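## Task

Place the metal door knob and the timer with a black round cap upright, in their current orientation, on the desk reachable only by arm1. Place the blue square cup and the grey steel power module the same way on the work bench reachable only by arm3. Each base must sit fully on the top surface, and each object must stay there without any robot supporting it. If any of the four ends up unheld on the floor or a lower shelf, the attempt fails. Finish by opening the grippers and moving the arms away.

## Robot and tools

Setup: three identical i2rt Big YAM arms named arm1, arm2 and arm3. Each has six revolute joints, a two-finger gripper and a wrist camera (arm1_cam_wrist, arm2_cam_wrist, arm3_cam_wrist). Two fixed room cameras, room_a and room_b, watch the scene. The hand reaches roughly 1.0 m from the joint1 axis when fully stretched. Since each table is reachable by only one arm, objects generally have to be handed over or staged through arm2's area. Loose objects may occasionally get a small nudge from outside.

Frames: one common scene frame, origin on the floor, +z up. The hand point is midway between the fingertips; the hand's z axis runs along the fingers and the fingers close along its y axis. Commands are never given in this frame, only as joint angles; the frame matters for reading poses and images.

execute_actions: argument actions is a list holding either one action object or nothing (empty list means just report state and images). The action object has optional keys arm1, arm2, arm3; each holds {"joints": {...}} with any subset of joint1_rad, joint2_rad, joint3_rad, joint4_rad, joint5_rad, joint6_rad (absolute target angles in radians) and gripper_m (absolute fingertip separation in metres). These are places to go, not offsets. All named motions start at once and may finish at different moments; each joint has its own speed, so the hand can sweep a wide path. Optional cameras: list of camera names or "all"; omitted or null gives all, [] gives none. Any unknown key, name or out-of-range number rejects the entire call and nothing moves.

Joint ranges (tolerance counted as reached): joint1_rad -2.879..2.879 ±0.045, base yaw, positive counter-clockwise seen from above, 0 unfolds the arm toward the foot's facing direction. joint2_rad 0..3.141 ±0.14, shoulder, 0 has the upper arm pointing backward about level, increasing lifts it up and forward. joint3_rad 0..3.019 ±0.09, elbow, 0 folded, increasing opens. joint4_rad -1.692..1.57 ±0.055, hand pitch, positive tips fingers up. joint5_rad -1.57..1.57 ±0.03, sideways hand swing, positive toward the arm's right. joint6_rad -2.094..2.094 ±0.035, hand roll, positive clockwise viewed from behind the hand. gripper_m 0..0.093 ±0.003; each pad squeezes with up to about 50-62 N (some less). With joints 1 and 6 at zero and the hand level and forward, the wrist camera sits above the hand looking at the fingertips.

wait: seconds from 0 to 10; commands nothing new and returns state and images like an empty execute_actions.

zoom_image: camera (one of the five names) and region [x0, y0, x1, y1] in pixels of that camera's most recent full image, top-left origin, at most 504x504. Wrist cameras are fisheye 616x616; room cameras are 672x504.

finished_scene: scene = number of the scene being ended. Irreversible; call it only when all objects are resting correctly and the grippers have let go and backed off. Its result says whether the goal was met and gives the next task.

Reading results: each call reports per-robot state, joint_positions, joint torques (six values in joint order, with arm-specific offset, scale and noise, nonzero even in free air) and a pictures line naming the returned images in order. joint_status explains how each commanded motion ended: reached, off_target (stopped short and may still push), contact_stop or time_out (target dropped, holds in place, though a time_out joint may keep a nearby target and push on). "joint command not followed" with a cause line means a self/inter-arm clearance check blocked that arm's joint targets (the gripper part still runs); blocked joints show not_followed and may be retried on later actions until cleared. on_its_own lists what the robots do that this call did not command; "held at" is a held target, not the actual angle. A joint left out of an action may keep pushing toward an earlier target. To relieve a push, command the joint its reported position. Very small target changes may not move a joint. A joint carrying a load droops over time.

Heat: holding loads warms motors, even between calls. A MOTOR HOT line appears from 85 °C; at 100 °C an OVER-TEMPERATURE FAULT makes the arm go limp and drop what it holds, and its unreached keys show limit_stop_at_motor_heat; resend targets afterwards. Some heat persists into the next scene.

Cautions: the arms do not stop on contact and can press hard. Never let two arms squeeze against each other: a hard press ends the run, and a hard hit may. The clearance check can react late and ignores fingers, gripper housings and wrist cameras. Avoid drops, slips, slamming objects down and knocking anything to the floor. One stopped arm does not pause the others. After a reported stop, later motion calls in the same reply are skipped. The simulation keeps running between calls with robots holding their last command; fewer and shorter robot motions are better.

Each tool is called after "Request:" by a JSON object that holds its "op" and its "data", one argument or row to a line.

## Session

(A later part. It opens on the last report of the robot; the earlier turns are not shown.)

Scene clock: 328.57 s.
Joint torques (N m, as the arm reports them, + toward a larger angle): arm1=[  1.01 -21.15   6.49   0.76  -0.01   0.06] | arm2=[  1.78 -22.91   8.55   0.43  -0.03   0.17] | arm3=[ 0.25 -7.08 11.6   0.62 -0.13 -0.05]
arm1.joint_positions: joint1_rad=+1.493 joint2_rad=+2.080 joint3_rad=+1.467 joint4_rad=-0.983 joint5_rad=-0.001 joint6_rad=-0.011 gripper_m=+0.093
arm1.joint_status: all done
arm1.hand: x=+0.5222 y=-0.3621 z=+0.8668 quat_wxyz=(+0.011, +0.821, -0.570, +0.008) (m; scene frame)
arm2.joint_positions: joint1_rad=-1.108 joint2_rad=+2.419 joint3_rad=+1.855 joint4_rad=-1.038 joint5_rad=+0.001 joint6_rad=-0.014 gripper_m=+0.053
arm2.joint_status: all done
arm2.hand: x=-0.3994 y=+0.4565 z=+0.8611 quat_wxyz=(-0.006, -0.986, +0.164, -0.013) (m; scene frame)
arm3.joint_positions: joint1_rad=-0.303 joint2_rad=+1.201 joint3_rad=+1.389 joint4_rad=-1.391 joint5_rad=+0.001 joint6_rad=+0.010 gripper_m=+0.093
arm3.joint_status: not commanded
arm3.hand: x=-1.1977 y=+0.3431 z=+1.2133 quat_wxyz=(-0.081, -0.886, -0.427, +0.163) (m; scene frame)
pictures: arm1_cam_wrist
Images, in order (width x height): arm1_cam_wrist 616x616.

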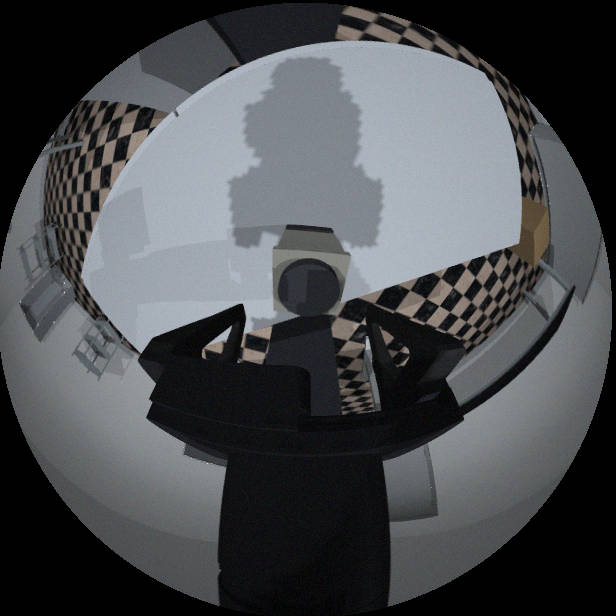

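Request:
{"op": "execute_actions", "data": {
  "actions": [
    {"arm2":{"joints":{"joint2_rad":2.52,"joint4_rad":-0.92}},"arm1":{"joints":{"joint2_rad":2.22,"joint3_rad":1.44,"joint4_rad":-0.8}}}
  ],
  "cameras": ["arm1_cam_wrist"]
}}

Scene clock: 334.53 s.
Joint torques (N m, as the arm reports them, + toward a larger angle): arm1=[  1.03 -19.58   5.03   0.77   0.02   0.06] | arm2=[  1.84 -20.45   8.27   0.48  -0.05   0.18] | arm3=[ 0.4  -7.15 11.6   0.65 -0.12 -0.06]
arm1.joint_positions: joint1_rad=+1.493 joint2_rad=+2.190 joint3_rad=+1.451 joint4_rad=-0.811 joint5_rad=-0.001 joint6_rad=-0.011 gripper_m=+0.093
arm1.joint_status: all done
arm1.hand: x=+0.5173 y=-0.3503 z=+0.8011 quat_wxyz=(-0.003, +0.821, -0.570, -0.011) (m; scene frame)
arm2.joint_positions: joint1_rad=-1.108 joint2_rad=+2.491 joint3_rad=+1.858 joint4_rad=-0.927 joint5_rad=+0.001 joint6_rad=-0.013 gripper_m=+0.053
arm2.joint_status: all done
arm2.hand: x=-0.4080 y=+0.4591 z=+0.8145 quat_wxyz=(-0.003, -0.986, +0.165, +0.007) (m; scene frame)
arm3.joint_positions: joint1_rad=-0.303 joint2_rad=+1.201 joint3_rad=+1.389 joint4_rad=-1.391 joint5_rad=+0.001 joint6_rad=+0.010 gripper_m=+0.093
arm3.joint_status: not commanded
arm3.hand: x=-1.1977 y=+0.3431 z=+1.2133 quat_wxyz=(-0.081, -0.886, -0.427, +0.163) (m; scene frame)
pictures: arm1_cam_wrist
Images, in order (width x height): arm1_cam_wrist 616x616.

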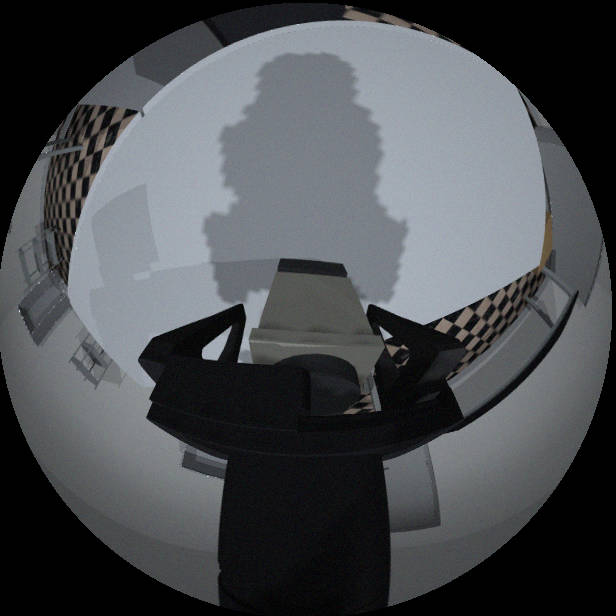

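Request:
{"op": "execute_actions", "data": {
  "actions": [
    {"arm2":{"joints":{"joint2_rad":2.56}},"arm1":{"joints":{"gripper_m":0}}}
  ],
  "cameras": ["arm1_cam_wrist"]
}}

Scene clock: 339.03 s.
Joint torques (N m, as the arm reports them, + toward a larger angle): arm1=[  1.   -19.29   5.03   0.75   0.02   0.06] | arm2=[  1.79 -17.66   8.24   0.43   0.     0.18] | arm3=[ 0.33 -7.02 11.63  0.63 -0.12 -0.05]
arm1.joint_positions: joint1_rad=+1.493 joint2_rad=+2.190 joint3_rad=+1.451 joint4_rad=-0.811 joint5_rad=-0.001 joint6_rad=-0.011 gripper_m=+0.045
arm1.joint_status: gripper_m off_target (ended at +0.045, target +0.000)
arm1.hand: x=+0.5173 y=-0.3503 z=+0.8011 quat_wxyz=(-0.003, +0.821, -0.570, -0.011) (m; scene frame)
arm2.joint_positions: joint1_rad=-1.108 joint2_rad=+2.493 joint3_rad=+1.858 joint4_rad=-0.927 joint5_rad=+0.001 joint6_rad=-0.013 gripper_m=+0.053
arm2.joint_status: all done
arm2.hand: x=-0.4075 y=+0.4589 z=+0.8133 quat_wxyz=(-0.003, -0.986, +0.165, +0.006) (m; scene frame)
arm3.joint_positions: joint1_rad=-0.303 joint2_rad=+1.201 joint3_rad=+1.389 joint4_rad=-1.391 joint5_rad=+0.001 joint6_rad=+0.010 gripper_m=+0.093
arm3.joint_status: not commanded
arm3.hand: x=-1.1977 y=+0.3431 z=+1.2133 quat_wxyz=(-0.081, -0.886, -0.427, +0.163) (m; scene frame)
pictures: arm1_cam_wrist
Images, in order (width x height): arm1_cam_wrist 616x616.

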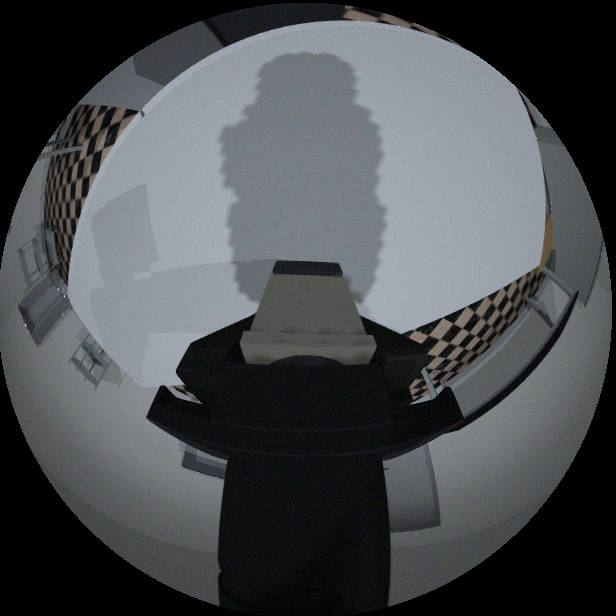

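Square body grip. Release cup, lift both.

Request:
{"op": "execute_actions", "data": {
  "actions": [
    {"arm2":{"joints":{"joint2_rad":2.5,"gripper_m":0.093}},"arm1":{"joints":{"joint2_rad":1.85,"joint3_rad":1.55,"joint4_rad":-1.28}}}
  ],
  "cameras": []
}}

Request:
{"op": "execute_actions", "data": {
  "actions": [
    {"arm2":{"joints":{"joint2_rad":2.0,"joint3_rad":1.8,"joint4_rad":-1.38}},"arm1":{"joints":{"joint1_rad":-1.3,"joint2_rad":2.1,"joint3_rad":1.95,"joint4_rad":-1.42}}}
  ],
  "cameras": ["arm1_cam_wrist","arm2_cam_wrist","room_b"]
}}

Scene clock: 345.13 s.
Joint torques (N m, as the arm reports them, + toward a larger angle): arm1=[  0.99 -17.56   8.82  -0.15   0.02   0.06] | arm2=[  1.76 -22.16   8.24   0.52  -0.01   0.17] | arm3=[ 0.18 -7.3  11.59  0.59 -0.11 -0.06]
arm1.joint_positions: joint1_rad=+1.493 joint2_rad=+1.831 joint3_rad=+1.529 joint4_rad=-1.267 joint5_rad=-0.001 joint6_rad=-0.011 gripper_m=+0.045
arm1.joint_status: all done
arm1.hand: x=+0.5305 y=-0.3824 z=+1.0242 quat_wxyz=(+0.003, +0.821, -0.570, -0.003) (m; scene frame)
arm2.joint_positions: joint1_rad=-1.108 joint2_rad=+2.492 joint3_rad=+1.858 joint4_rad=-0.927 joint5_rad=+0.000 joint6_rad=-0.013 gripper_m=+0.093
arm2.joint_status: all done
arm2.hand: x=-0.4078 y=+0.4589 z=+0.8140 quat_wxyz=(-0.003, -0.986, +0.165, +0.007) (m; scene frame)
arm3.joint_positions: joint1_rad=-0.303 joint2_rad=+1.201 joint3_rad=+1.389 joint4_rad=-1.391 joint5_rad=+0.001 joint6_rad=+0.010 gripper_m=+0.093
arm3.joint_status: not commanded
arm3.hand: x=-1.1977 y=+0.3431 z=+1.2133 quat_wxyz=(-0.081, -0.886, -0.427, +0.163) (m; scene frame)
pictures: none
No camera images: the call's "cameras" was empty. Leave "cameras" out to get every camera's image.

Scene clock: 347.73 s.
Joint torques (N m, as the arm reports them, + toward a larger angle): arm1=[  0.95 -24.58   9.37  -0.23  -0.11   0.06] | arm2=[  1.73 -19.51   8.68  -0.27  -0.01   0.16] | arm3=[ 0.34 -7.17 11.62  0.59 -0.13 -0.06]
arm1.joint_positions: joint1_rad=-1.310 joint2_rad=+2.115 joint3_rad=+1.922 joint4_rad=-1.407 joint5_rad=+0.003 joint6_rad=-0.011 gripper_m=+0.044
arm1.joint_status: all done
arm1.hand: x=+1.1230 y=-1.3991 z=+1.0030 quat_wxyz=(+0.016, -0.424, -0.906, -0.003) (m; scene frame)
arm2.joint_positions: joint1_rad=-1.108 joint2_rad=+2.004 joint3_rad=+1.792 joint4_rad=-1.372 joint5_rad=+0.000 joint6_rad=-0.013 gripper_m=+0.093
arm2.joint_status: all done
arm2.hand: x=-0.3478 y=+0.4401 z=+1.1003 quat_wxyz=(-0.005, -0.986, +0.165, -0.004) (m; scene frame)
arm3.joint_positions: joint1_rad=-0.303 joint2_rad=+1.201 joint3_rad=+1.389 joint4_rad=-1.391 joint5_rad=+0.001 joint6_rad=+0.010 gripper_m=+0.093
arm3.joint_status: not commanded
arm3.hand: x=-1.1977 y=+0.3431 z=+1.2133 quat_wxyz=(-0.081, -0.886, -0.427, +0.163) (m; scene frame)
pictures: arm1_cam_wrist, arm2_cam_wrist, room_b
Images, in order (width x height): arm1_cam_wrist 616x616, arm2_cam_wrist 616x616, room_b 672x504.

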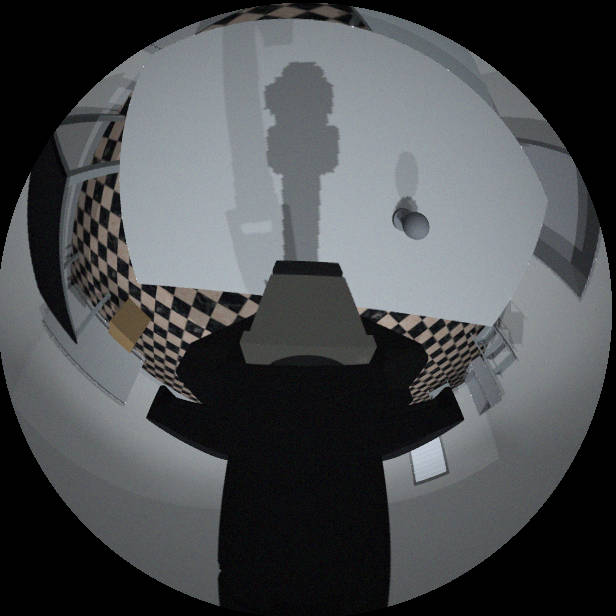

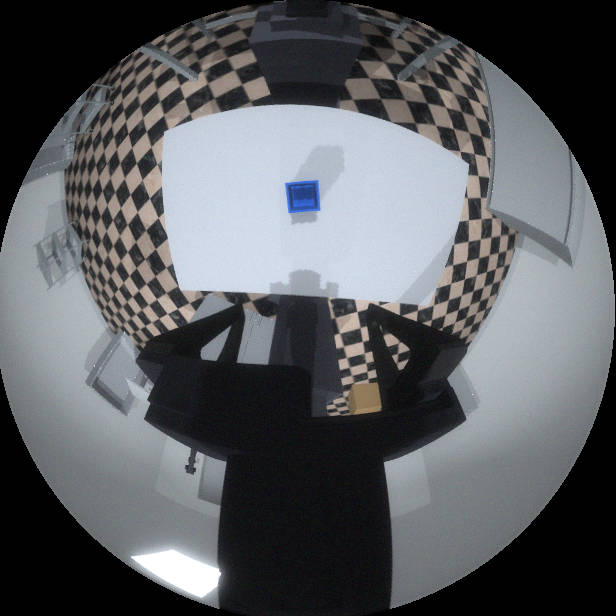

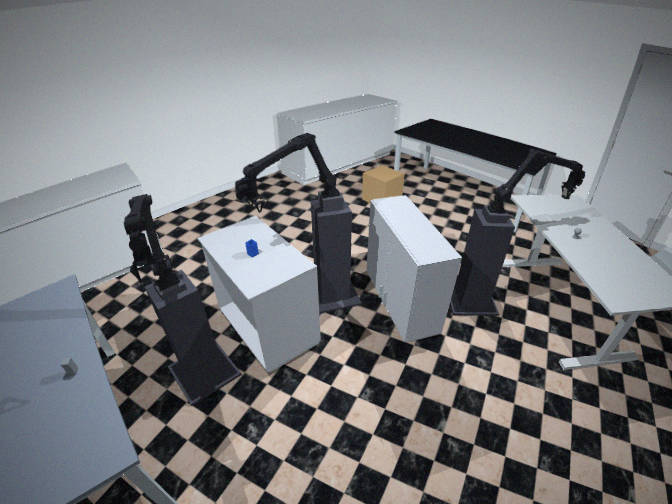

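Request:
{"op": "execute_actions", "data": {
  "actions": [
    {"arm2":{"joints":{"joint1_rad":-0.1,"joint2_rad":1.0,"joint3_rad":1.5,"joint4_rad":-1.1}},"arm1":{"joints":{"joint2_rad":2.55,"joint3_rad":2.33,"joint4_rad":-1.36}},"arm3":{"joints":{"joint1_rad":1.56,"joint2_rad":1.85,"joint3_rad":1.6,"joint4_rad":-1.33}}}
  ],
  "cameras": ["arm1_cam_wrist","arm3_cam_wrist"]
}}

Scene clock: 360.40 s.
Joint torques (N m, as the arm reports them, + toward a larger angle): arm1=[  0.88 -29.32  10.88   0.33  -0.11   0.06] | arm2=[ 1.61 -5.23  8.4   1.78  0.11  0.14] | arm3=[ -0.16 -17.2   11.22   0.11  -0.03  -0.05]
arm1.joint_positions: joint1_rad=-1.310 joint2_rad=+2.579 joint3_rad=+2.274 joint4_rad=-1.366 joint5_rad=+0.003 joint6_rad=-0.011 gripper_m=+0.044
arm1.joint_status: all done
arm1.hand: x=+1.1688 y=-1.4572 z=+0.8183 quat_wxyz=(+0.048, -0.423, -0.905, -0.018) (m; scene frame)
arm2.joint_positions: joint1_rad=-0.107 joint2_rad=+1.006 joint3_rad=+1.502 joint4_rad=-1.101 joint5_rad=-0.003 joint6_rad=-0.013 gripper_m=+0.093
arm2.joint_status: all done
arm2.hand: x=-0.0973 y=-0.0174 z=+1.5112 quat_wxyz=(-0.150, -0.834, -0.291, +0.444) (m; scene frame)
arm3.joint_positions: joint1_rad=+1.565 joint2_rad=+1.878 joint3_rad=+1.584 joint4_rad=-1.326 joint5_rad=-0.002 joint6_rad=+0.010 gripper_m=+0.093
arm3.joint_status: all done
arm3.hand: x=-0.4261 y=+0.4706 z=+0.9786 quat_wxyz=(+0.024, -0.186, -0.982, -0.005) (m; scene frame)
pictures: arm1_cam_wrist, arm3_cam_wrist
Images, in order (width x height): arm1_cam_wrist 616x616, arm3_cam_wrist 616x616.

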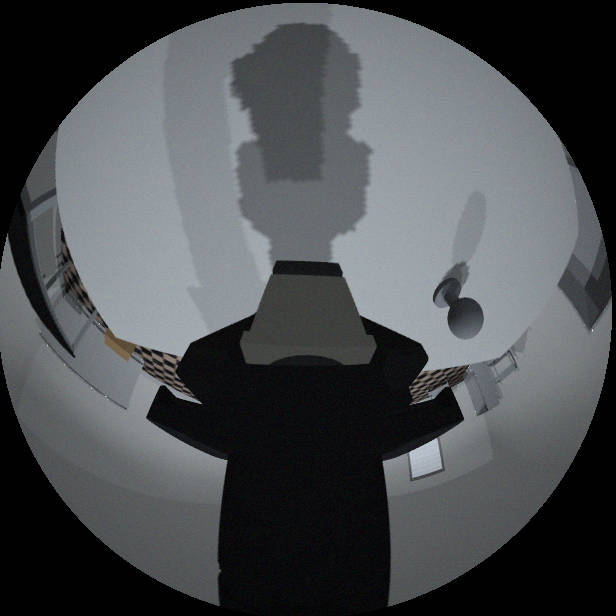

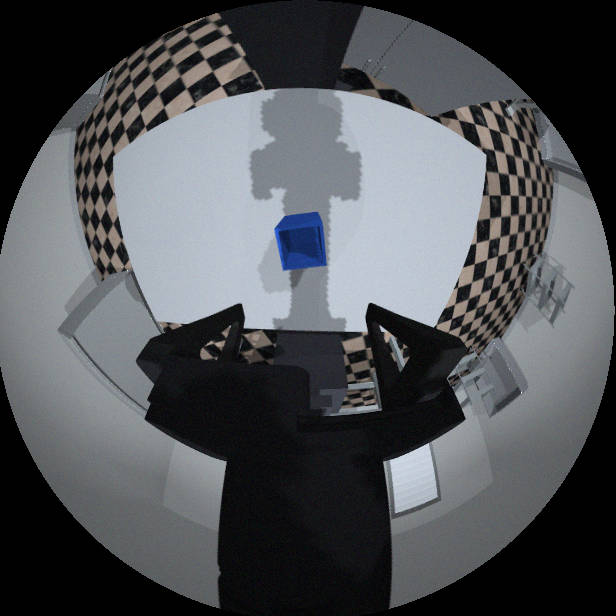

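Request:
{"op": "execute_actions", "data": {
  "actions": [
    {"arm1":{"joints":{"joint2_rad":2.66,"joint4_rad":-1.2}},"arm3":{"joints":{"joint2_rad":2.03,"joint3_rad":1.6,"joint4_rad":-1.14,"joint6_rad":-0.12}}}
  ],
  "cameras": ["arm3_cam_wrist"]
}}

Scene clock: 367.97 s.
Joint torques (N m, as the arm reports them, + toward a larger angle): arm1=[  0.86 -26.01  10.59   0.8   -0.11   0.06] | arm2=[ 1.51 -5.12  8.44  1.75  0.12  0.19] | arm3=[ -0.23 -18.74  10.9    0.59  -0.04  -0.11]
arm1.joint_positions: joint1_rad=-1.310 joint2_rad=+2.641 joint3_rad=+2.279 joint4_rad=-1.213 joint5_rad=+0.003 joint6_rad=-0.011 gripper_m=+0.044
arm1.joint_status: all done
arm1.hand: x=+1.1838 y=-1.4760 z=+0.7737 quat_wxyz=(+0.006, -0.424, -0.906, +0.002) (m; scene frame)
arm2.joint_positions: joint1_rad=-0.107 joint2_rad=+1.006 joint3_rad=+1.502 joint4_rad=-1.101 joint5_rad=-0.003 joint6_rad=-0.013 gripper_m=+0.093
arm2.joint_status: not commanded
arm2.hand: x=-0.0973 y=-0.0174 z=+1.5112 quat_wxyz=(-0.150, -0.834, -0.291, +0.444) (m; scene frame)
arm3.joint_positions: joint1_rad=+1.565 joint2_rad=+2.059 joint3_rad=+1.579 joint4_rad=-1.150 joint5_rad=-0.002 joint6_rad=-0.105 gripper_m=+0.093
arm3.joint_status: all done
arm3.hand: x=-0.3985 y=+0.4602 z=+0.8754 quat_wxyz=(+0.028, -0.129, -0.991, -0.008) (m; scene frame)
pictures: arm3_cam_wrist
Images, in order (width x height): arm3_cam_wrist 616x616.

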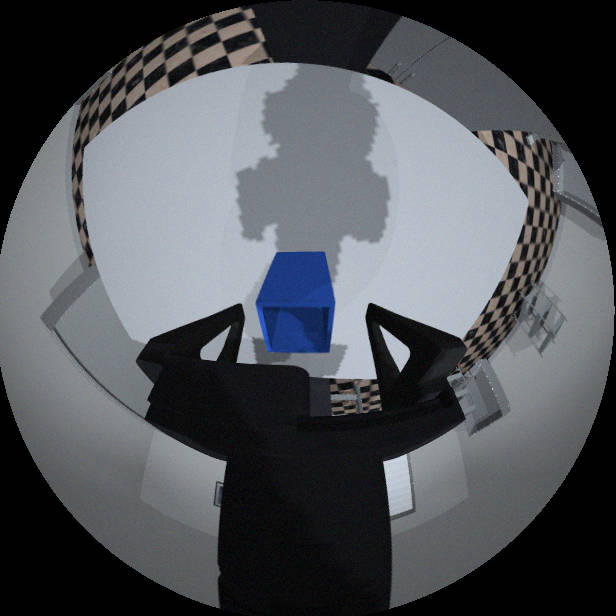

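Request:
{"op": "execute_actions", "data": {
  "actions": [
    {"arm1":{"joints":{"joint2_rad":2.73,"joint4_rad":-1.15}},"arm3":{"joints":{"joint1_rad":1.59,"joint2_rad":2.0,"joint3_rad":1.52,"joint4_rad":-1.07}}}
  ],
  "cameras": ["arm3_cam_wrist"]
}}

Scene clock: 373.97 s.
Joint torques (N m, as the arm reports them, + toward a larger angle): arm1=[  0.87 -22.41   9.87   0.91  -0.05   0.06] | arm2=[ 1.16 -5.28  8.5   1.75  0.12  0.15] | arm3=[  0.11 -17.99   9.52   0.77  -0.04  -0.12]
arm1.joint_positions: joint1_rad=-1.310 joint2_rad=+2.659 joint3_rad=+2.290 joint4_rad=-1.165 joint5_rad=+0.001 joint6_rad=-0.011 gripper_m=+0.045
arm1.joint_status: all done
arm1.hand: x=+1.1915 y=-1.4850 z=+0.7651 quat_wxyz=(-0.014, -0.424, -0.906, +0.011) (m; scene frame)
arm2.joint_positions: joint1_rad=-0.107 joint2_rad=+1.006 joint3_rad=+1.502 joint4_rad=-1.101 joint5_rad=-0.003 joint6_rad=-0.013 gripper_m=+0.093
arm2.joint_status: not commanded
arm2.hand: x=-0.0973 y=-0.0174 z=+1.5112 quat_wxyz=(-0.150, -0.834, -0.291, +0.444) (m; scene frame)
arm3.joint_positions: joint1_rad=+1.589 joint2_rad=+2.027 joint3_rad=+1.513 joint4_rad=-1.081 joint5_rad=-0.002 joint6_rad=-0.105 gripper_m=+0.093
arm3.joint_status: all done
arm3.hand: x=-0.4010 y=+0.4760 z=+0.8708 quat_wxyz=(+0.012, -0.117, -0.993, -0.004) (m; scene frame)
pictures: arm3_cam_wrist
Images, in order (width x height): arm3_cam_wrist 616x616.

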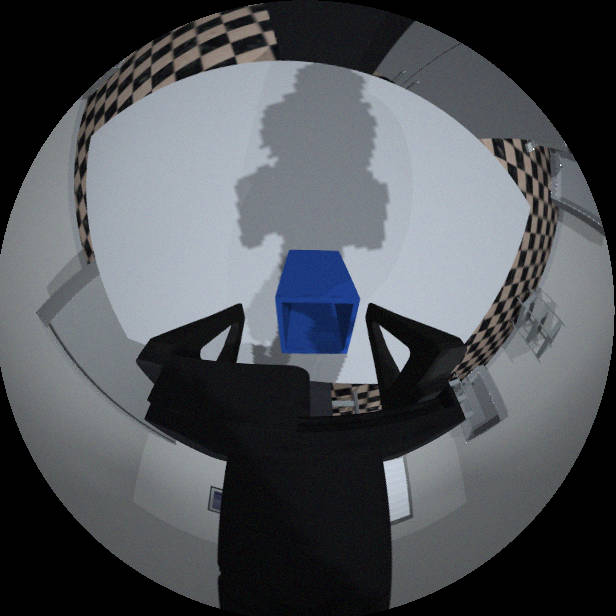

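Request:
{"op": "execute_actions", "data": {
  "actions": [
    {"arm1":{"joints":{"joint2_rad":2.66,"joint4_rad":-1.19,"gripper_m":0.093}},"arm3":{"joints":{"joint1_rad":1.57,"joint2_rad":1.95,"joint3_rad":1.4,"joint4_rad":-1.01}}}
  ],
  "cameras": ["arm3_cam_wrist","arm1_cam_wrist"]
}}

Scene clock: 379.93 s.
Joint torques (N m, as the arm reports them, + toward a larger angle): arm1=[  0.94 -27.68   9.8   -0.17   0.     0.05] | arm2=[ 1.2  -5.32  8.41  1.79  0.11  0.15] | arm3=[ -0.18 -16.83   9.42   0.78  -0.04  -0.11]
arm1.joint_positions: joint1_rad=-1.310 joint2_rad=+2.658 joint3_rad=+2.290 joint4_rad=-1.176 joint5_rad=+0.000 joint6_rad=-0.010 gripper_m=+0.093
arm1.joint_status: all done
arm1.hand: x=+1.1900 y=-1.4829 z=+0.7655 quat_wxyz=(-0.010, -0.424, -0.906, +0.008) (m; scene frame)
arm2.joint_positions: joint1_rad=-0.107 joint2_rad=+1.006 joint3_rad=+1.502 joint4_rad=-1.101 joint5_rad=-0.003 joint6_rad=-0.013 gripper_m=+0.093
arm2.joint_status: not commanded
arm2.hand: x=-0.0973 y=-0.0174 z=+1.5112 quat_wxyz=(-0.150, -0.834, -0.291, +0.444) (m; scene frame)
arm3.joint_positions: joint1_rad=+1.573 joint2_rad=+1.972 joint3_rad=+1.390 joint4_rad=-1.022 joint5_rad=-0.002 joint6_rad=-0.105 gripper_m=+0.093
arm3.joint_status: all done
arm3.hand: x=-0.4349 y=+0.4785 z=+0.8607 quat_wxyz=(+0.016, -0.125, -0.992, -0.005) (m; scene frame)
pictures: arm1_cam_wrist, arm3_cam_wrist
Images, in order (width x height): arm1_cam_wrist 616x616, arm3_cam_wrist 616x616.

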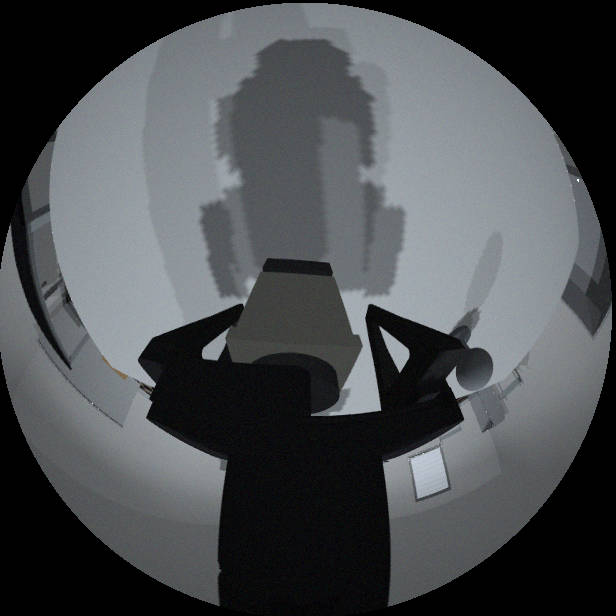

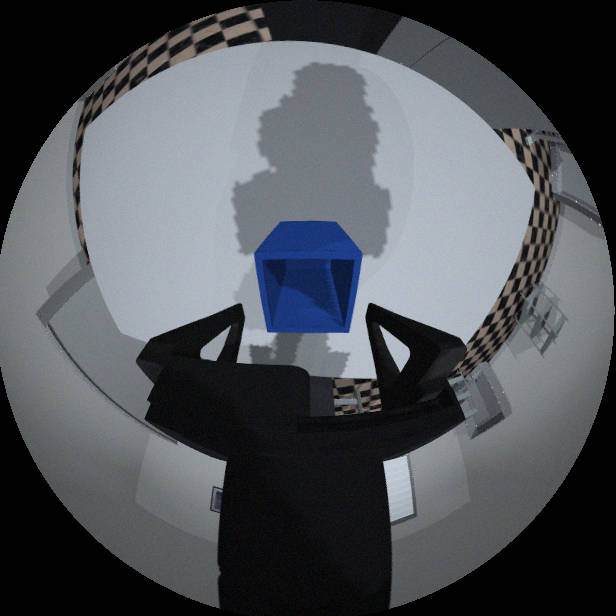

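Request:
{"op": "execute_actions", "data": {
  "actions": [
    {"arm1":{"joints":{"joint2_rad":2.2,"joint3_rad":2.1,"joint4_rad":-1.47}},"arm3":{"joints":{"joint2_rad":2.09,"joint3_rad":1.42,"joint4_rad":-0.9}}}
  ],
  "cameras": ["arm3_cam_wrist","arm1_cam_wrist"]
}}

Scene clock: 386.13 s.
Joint torques (N m, as the arm reports them, + toward a larger angle): arm1=[  0.88 -22.41   8.02  -0.1   -0.02   0.06] | arm2=[ 1.01 -5.39  8.4   1.64  0.09  0.16] | arm3=[  0.03 -15.34   9.26   0.56  -0.04  -0.1 ]
arm1.joint_positions: joint1_rad=-1.310 joint2_rad=+2.172 joint3_rad=+2.097 joint4_rad=-1.457 joint5_rad=+0.000 joint6_rad=-0.010 gripper_m=+0.093
arm1.joint_status: all done
arm1.hand: x=+1.1481 y=-1.4288 z=+1.0331 quat_wxyz=(-0.015, -0.424, -0.905, +0.011) (m; scene frame)
arm2.joint_positions: joint1_rad=-0.107 joint2_rad=+1.006 joint3_rad=+1.502 joint4_rad=-1.101 joint5_rad=-0.003 joint6_rad=-0.013 gripper_m=+0.093
arm2.joint_status: not commanded
arm2.hand: x=-0.0973 y=-0.0174 z=+1.5112 quat_wxyz=(-0.150, -0.834, -0.291, +0.444) (m; scene frame)
arm3.joint_positions: joint1_rad=+1.572 joint2_rad=+2.081 joint3_rad=+1.408 joint4_rad=-0.906 joint5_rad=-0.002 joint6_rad=-0.105 gripper_m=+0.093
arm3.joint_status: all done
arm3.hand: x=-0.4169 y=+0.4712 z=+0.8078 quat_wxyz=(+0.003, -0.126, -0.992, -0.002) (m; scene frame)
pictures: arm1_cam_wrist, arm3_cam_wrist
Images, in order (width x height): arm1_cam_wrist 616x616, arm3_cam_wrist 616x616.

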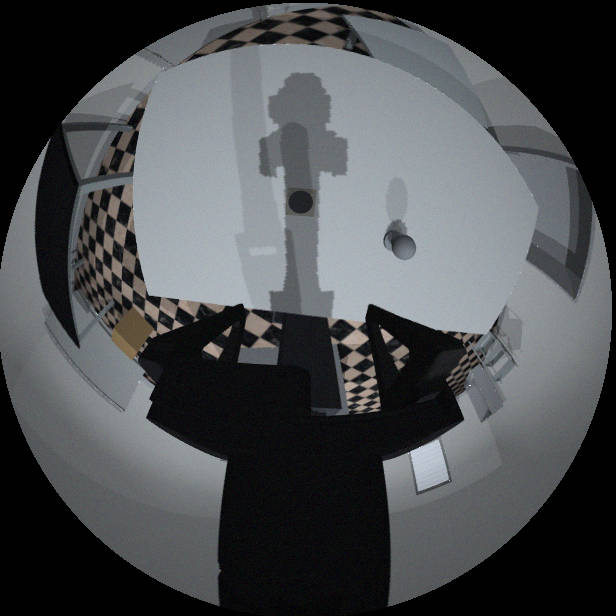

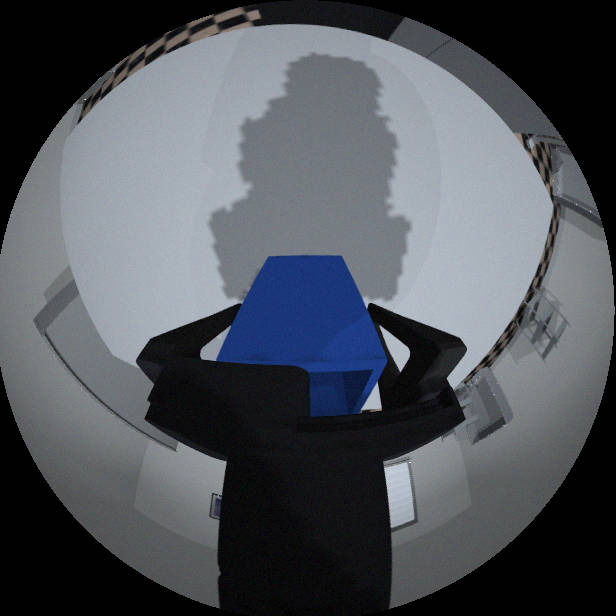

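Both desk items are placed. Close arm3.

Request:
{"op": "execute_actions", "data": {
  "actions": [
    {"arm3":{"joints":{"gripper_m":0}},"arm1":{"joints":{"joint1_rad":-0.5,"joint2_rad":1.2,"joint3_rad":1.5,"joint4_rad":-1.3}}}
  ],
  "cameras": ["arm3_cam_wrist"]
}}

Request:
{"op": "execute_actions", "data": {
  "actions": [
    {"arm3":{"joints":{"joint2_rad":1.75,"joint3_rad":1.5,"joint4_rad":-1.32}}}
  ],
  "cameras": []
}}

Request:
{"op": "execute_actions", "data": {
  "actions": [
    {"arm3":{"joints":{"joint1_rad":-1.75,"joint2_rad":2.05,"joint3_rad":1.85,"joint4_rad":-1.37,"joint6_rad":0}}}
  ],
  "cameras": ["arm3_cam_wrist","room_b"]
}}

Scene clock: 400.60 s.
Joint torques (N m, as the arm reports them, + toward a larger angle): arm1=[ 0.85 -9.41  7.76  1.47  0.07  0.05] | arm2=[ 1.67 -5.58  8.53  1.72  0.1   0.15] | arm3=[ -0.02 -15.17   9.3    0.55  -0.08  -0.09]
arm1.joint_positions: joint1_rad=-0.508 joint2_rad=+1.188 joint3_rad=+1.508 joint4_rad=-1.305 joint5_rad=-0.003 joint6_rad=-0.010 gripper_m=+0.093
arm1.joint_status: all done
arm1.hand: x=+1.1593 y=-0.9362 z=+1.3240 quat_wxyz=(-0.285, -0.035, -0.958, +0.013) (m; scene frame)
arm2.joint_positions: joint1_rad=-0.107 joint2_rad=+1.006 joint3_rad=+1.502 joint4_rad=-1.101 joint5_rad=-0.003 joint6_rad=-0.013 gripper_m=+0.093
arm2.joint_status: not commanded
arm2.hand: x=-0.0973 y=-0.0174 z=+1.5112 quat_wxyz=(-0.150, -0.834, -0.291, +0.444) (m; scene frame)
arm3.joint_positions: joint1_rad=+1.572 joint2_rad=+2.081 joint3_rad=+1.408 joint4_rad=-0.906 joint5_rad=-0.001 joint6_rad=-0.107 gripper_m=+0.054
arm3.joint_status: gripper_m off_target (ended at +0.054, target +0.000)
arm3.hand: x=-0.4169 y=+0.4710 z=+0.8078 quat_wxyz=(+0.003, -0.125, -0.992, -0.002) (m; scene frame)
pictures: arm3_cam_wrist
Images, in order (width x height): arm3_cam_wrist 616x616.

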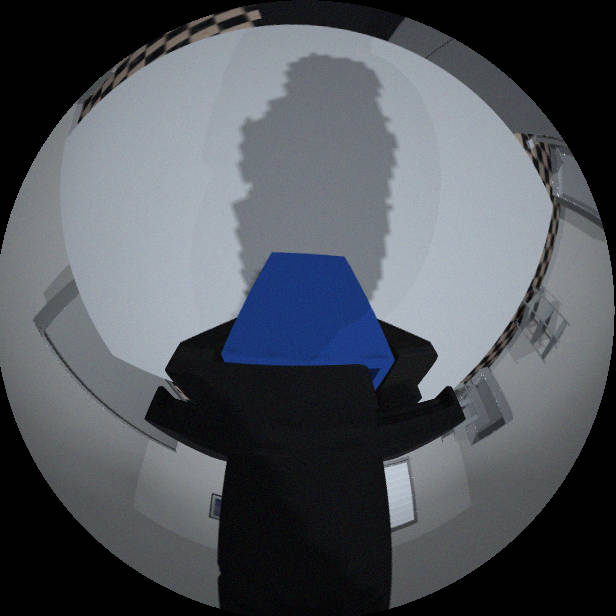

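Scene clock: 402.00 s.
Joint torques (N m, as the arm reports them, + toward a larger angle): arm1=[ 0.84 -9.45  7.79  1.48  0.07  0.06] | arm2=[ 1.53 -5.19  8.48  1.75  0.11  0.14] | arm3=[ -0.05 -14.13  11.53  -0.06  -0.08  -0.08]
arm1.joint_positions: joint1_rad=-0.508 joint2_rad=+1.188 joint3_rad=+1.508 joint4_rad=-1.305 joint5_rad=-0.003 joint6_rad=-0.010 gripper_m=+0.093
arm1.joint_status: not commanded
arm1.hand: x=+1.1593 y=-0.9362 z=+1.3240 quat_wxyz=(-0.285, -0.035, -0.958, +0.013) (m; scene frame)
arm2.joint_positions: joint1_rad=-0.107 joint2_rad=+1.006 joint3_rad=+1.502 joint4_rad=-1.101 joint5_rad=-0.003 joint6_rad=-0.013 gripper_m=+0.093
arm2.joint_status: not commanded
arm2.hand: x=-0.0973 y=-0.0174 z=+1.5112 quat_wxyz=(-0.150, -0.834, -0.291, +0.444) (m; scene frame)
arm3.joint_positions: joint1_rad=+1.572 joint2_rad=+1.756 joint3_rad=+1.481 joint4_rad=-1.311 joint5_rad=-0.001 joint6_rad=-0.107 gripper_m=+0.054
arm3.joint_status: all done
arm3.hand: x=-0.4552 y=+0.4852 z=+1.0046 quat_wxyz=(+0.007, -0.125, -0.992, -0.002) (m; scene frame)
pictures: none
No camera images: the call's "cameras" was empty. Leave "cameras" out to get every camera's image.

Scene clock: 404.97 s.
Joint torques (N m, as the arm reports them, + toward a larger angle): arm1=[ 0.82 -9.45  7.8   1.47  0.07  0.05] | arm2=[ 1.75 -5.22  8.45  1.67  0.11  0.14] | arm3=[  0.27 -20.27  12.27   0.05  -0.17   0.16]
arm1.joint_positions: joint1_rad=-0.508 joint2_rad=+1.188 joint3_rad=+1.508 joint4_rad=-1.305 joint5_rad=-0.003 joint6_rad=-0.010 gripper_m=+0.093
arm1.joint_status: not commanded
arm1.hand: x=+1.1593 y=-0.9362 z=+1.3240 quat_wxyz=(-0.285, -0.035, -0.958, +0.013) (m; scene frame)
arm2.joint_positions: joint1_rad=-0.107 joint2_rad=+1.006 joint3_rad=+1.502 joint4_rad=-1.101 joint5_rad=-0.003 joint6_rad=-0.013 gripper_m=+0.093
arm2.joint_status: not commanded
arm2.hand: x=-0.0973 y=-0.0174 z=+1.5112 quat_wxyz=(-0.150, -0.834, -0.291, +0.444) (m; scene frame)
arm3.joint_positions: joint1_rad=-1.750 joint2_rad=+2.088 joint3_rad=+1.823 joint4_rad=-1.365 joint5_rad=+0.002 joint6_rad=-0.013 gripper_m=+0.054
arm3.joint_status: all done
arm3.hand: x=-1.4785 y=+0.9869 z=+0.9439 quat_wxyz=(-0.007, -0.965, +0.259, -0.029) (m; scene frame)
pictures: arm3_cam_wrist, room_b
Images, in order (width x height): arm3_cam_wrist 616x616, room_b 672x504.

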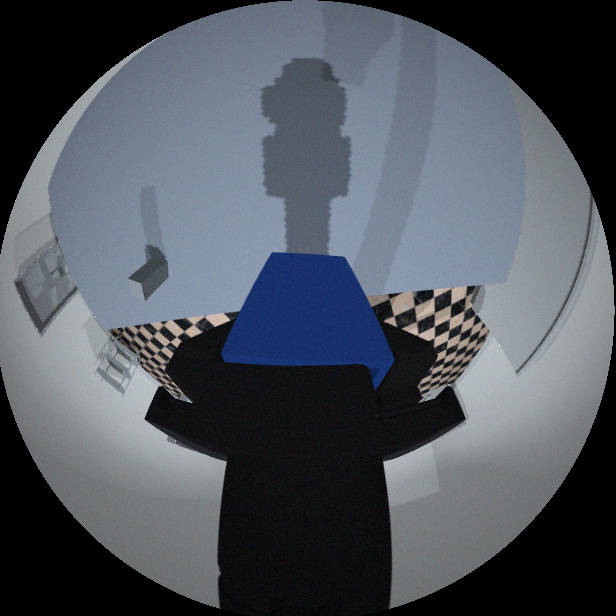

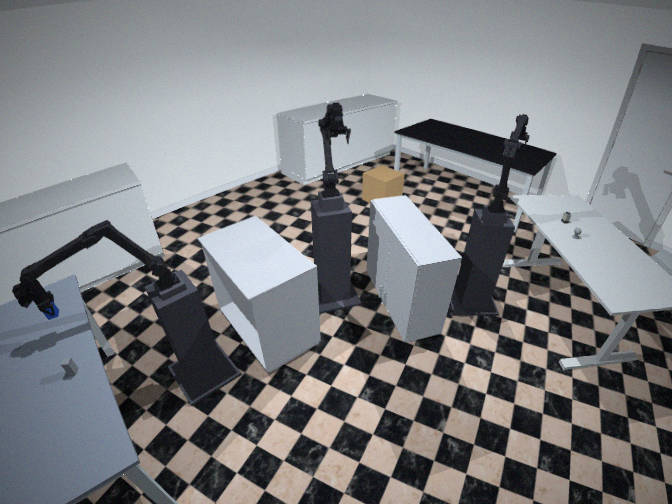

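Request:
{"op": "execute_actions", "data": {
  "actions": [
    {"arm3":{"joints":{"joint2_rad":2.4,"joint3_rad":2.13,"joint4_rad":-1.3}}}
  ],
  "cameras": []
}}

Request:
{"op": "execute_actions", "data": {
  "actions": [
    {"arm3":{"joints":{"joint2_rad":2.52,"joint4_rad":-1.15}}}
  ],
  "cameras": ["arm3_cam_wrist"]
}}

Scene clock: 411.30 s.
Joint torques (N m, as the arm reports them, + toward a larger angle): arm1=[ 0.86 -9.47  7.79  1.47  0.07  0.05] | arm2=[ 1.59 -5.48  8.45  1.79  0.09  0.14] | arm3=[ -0.08 -23.09  13.5    0.36  -0.16   0.17]
arm1.joint_positions: joint1_rad=-0.508 joint2_rad=+1.188 joint3_rad=+1.508 joint4_rad=-1.305 joint5_rad=-0.003 joint6_rad=-0.010 gripper_m=+0.093
arm1.joint_status: not commanded
arm1.hand: x=+1.1593 y=-0.9362 z=+1.3240 quat_wxyz=(-0.285, -0.035, -0.958, +0.013) (m; scene frame)
arm2.joint_positions: joint1_rad=-0.107 joint2_rad=+1.006 joint3_rad=+1.502 joint4_rad=-1.101 joint5_rad=-0.003 joint6_rad=-0.013 gripper_m=+0.093
arm2.joint_status: not commanded
arm2.hand: x=-0.0973 y=-0.0174 z=+1.5112 quat_wxyz=(-0.150, -0.834, -0.291, +0.444) (m; scene frame)
arm3.joint_positions: joint1_rad=-1.750 joint2_rad=+2.441 joint3_rad=+2.087 joint4_rad=-1.304 joint5_rad=+0.002 joint6_rad=-0.013 gripper_m=+0.054
arm3.joint_status: all done
arm3.hand: x=-1.5382 y=+1.0226 z=+0.8087 quat_wxyz=(-0.010, -0.965, +0.259, -0.042) (m; scene frame)
pictures: none
No camera images: the call's "cameras" was empty. Leave "cameras" out to get every camera's image.

Scene clock: 412.07 s.
Joint torques (N m, as the arm reports them, + toward a larger angle): arm1=[ 0.81 -9.5   7.81  1.47  0.07  0.06] | arm2=[ 1.81 -5.44  8.38  1.76  0.13  0.14] | arm3=[ -0.03 -17.63  11.87   1.17  -0.14   0.16]
arm1.joint_positions: joint1_rad=-0.508 joint2_rad=+1.188 joint3_rad=+1.508 joint4_rad=-1.305 joint5_rad=-0.003 joint6_rad=-0.010 gripper_m=+0.093
arm1.joint_status: not commanded
arm1.hand: x=+1.1593 y=-0.9362 z=+1.3240 quat_wxyz=(-0.285, -0.035, -0.958, +0.013) (m; scene frame)
arm2.joint_positions: joint1_rad=-0.107 joint2_rad=+1.006 joint3_rad=+1.502 joint4_rad=-1.101 joint5_rad=-0.003 joint6_rad=-0.013 gripper_m=+0.093
arm2.joint_status: not commanded
arm2.hand: x=-0.0973 y=-0.0174 z=+1.5112 quat_wxyz=(-0.150, -0.834, -0.291, +0.444) (m; scene frame)
arm3.joint_positions: joint1_rad=-1.750 joint2_rad=+2.475 joint3_rad=+2.106 joint4_rad=-1.170 joint5_rad=+0.001 joint6_rad=-0.012 gripper_m=+0.054
arm3.joint_status: all done
arm3.hand: x=-1.5670 y=+1.0394 z=+0.7910 quat_wxyz=(+0.005, -0.966, +0.259, +0.015) (m; scene frame)
pictures: arm3_cam_wrist
Images, in order (width x height): arm3_cam_wrist 616x616.

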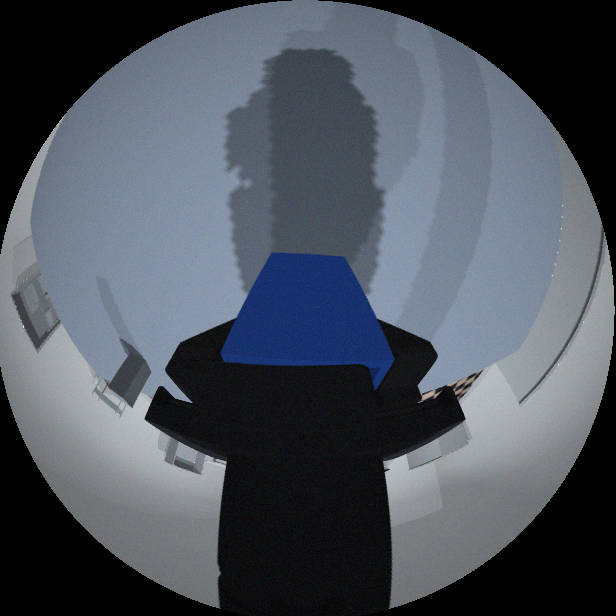

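Landed. Ease, level, release.

Request:
{"op": "execute_actions", "data": {
  "actions": [
    {"arm3":{"joints":{"joint2_rad":2.47,"joint4_rad":-1.2,"gripper_m":0.093}}}
  ],
  "cameras": []
}}

Request:
{"op": "execute_actions", "data": {
  "actions": [
    {"arm3":{"joints":{"joint2_rad":1.9,"joint3_rad":1.9,"joint4_rad":-1.55}}}
  ],
  "cameras": ["arm3_cam_wrist","room_b"]
}}

Scene clock: 417.07 s.
Joint torques (N m, as the arm reports them, + toward a larger angle): arm1=[ 0.81 -9.42  7.79  1.48  0.07  0.05] | arm2=[ 1.76 -5.08  8.48  1.81  0.11  0.14] | arm3=[  0.07 -21.05  11.78   0.02  -0.11   0.15]
arm1.joint_positions: joint1_rad=-0.508 joint2_rad=+1.188 joint3_rad=+1.508 joint4_rad=-1.305 joint5_rad=-0.003 joint6_rad=-0.010 gripper_m=+0.093
arm1.joint_status: not commanded
arm1.hand: x=+1.1593 y=-0.9362 z=+1.3240 quat_wxyz=(-0.285, -0.035, -0.958, +0.013) (m; scene frame)
arm2.joint_positions: joint1_rad=-0.107 joint2_rad=+1.006 joint3_rad=+1.502 joint4_rad=-1.101 joint5_rad=-0.003 joint6_rad=-0.013 gripper_m=+0.093
arm2.joint_status: not commanded
arm2.hand: x=-0.0973 y=-0.0174 z=+1.5112 quat_wxyz=(-0.150, -0.834, -0.291, +0.444) (m; scene frame)
arm3.joint_positions: joint1_rad=-1.750 joint2_rad=+2.475 joint3_rad=+2.107 joint4_rad=-1.192 joint5_rad=+0.000 joint6_rad=-0.011 gripper_m=+0.093
arm3.joint_status: all done
arm3.hand: x=-1.5628 y=+1.0368 z=+0.7912 quat_wxyz=(+0.002, -0.966, +0.260, +0.005) (m; scene frame)
pictures: none
No camera images: the call's "cameras" was empty. Leave "cameras" out to get every camera's image.

Scene clock: 418.93 s.
Joint torques (N m, as the arm reports them, + toward a larger angle): arm1=[ 0.84 -9.47  7.8   1.47  0.07  0.06] | arm2=[ 1.8  -5.39  8.45  1.68  0.11  0.16] | arm3=[ -0.09 -16.64  11.55   0.01  -0.11   0.16]
arm1.joint_positions: joint1_rad=-0.508 joint2_rad=+1.188 joint3_rad=+1.508 joint4_rad=-1.305 joint5_rad=-0.003 joint6_rad=-0.010 gripper_m=+0.093
arm1.joint_status: not commanded
arm1.hand: x=+1.1593 y=-0.9362 z=+1.3240 quat_wxyz=(-0.285, -0.035, -0.958, +0.013) (m; scene frame)
arm2.joint_positions: joint1_rad=-0.107 joint2_rad=+1.006 joint3_rad=+1.502 joint4_rad=-1.101 joint5_rad=-0.003 joint6_rad=-0.013 gripper_m=+0.093
arm2.joint_status: not commanded
arm2.hand: x=-0.0973 y=-0.0174 z=+1.5112 quat_wxyz=(-0.150, -0.834, -0.291, +0.444) (m; scene frame)
arm3.joint_positions: joint1_rad=-1.750 joint2_rad=+1.911 joint3_rad=+1.885 joint4_rad=-1.542 joint5_rad=+0.000 joint6_rad=-0.011 gripper_m=+0.093
arm3.joint_status: all done
arm3.hand: x=-1.4550 y=+0.9723 z=+1.0721 quat_wxyz=(+0.001, -0.966, +0.260, +0.001) (m; scene frame)
pictures: arm3_cam_wrist, room_b
Images, in order (width x height): arm3_cam_wrist 616x616, room_b 672x504.

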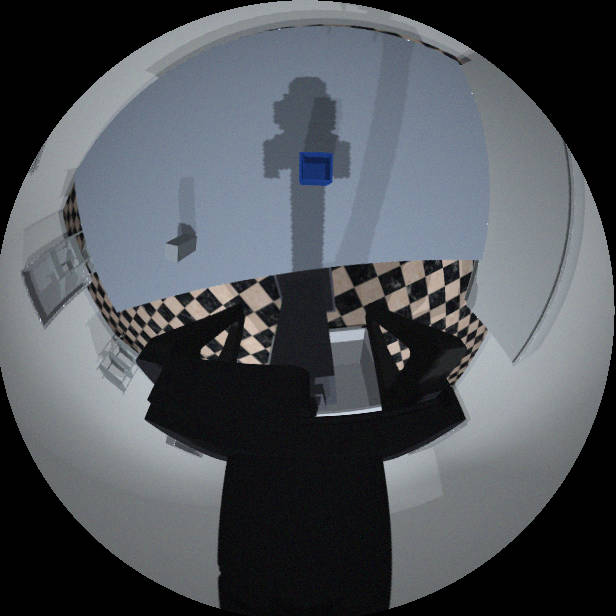

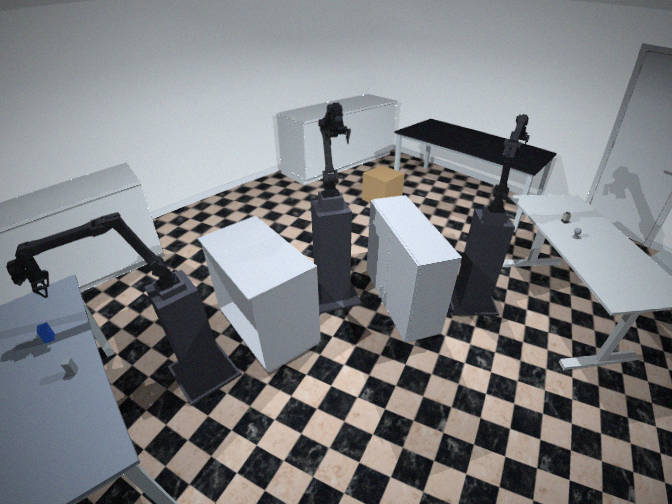

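The power module is upright and fully on the bench top.

Request:
{"op": "finished_scene", "data": {
  "scene": 2
}}

The scene is finished: the task was done.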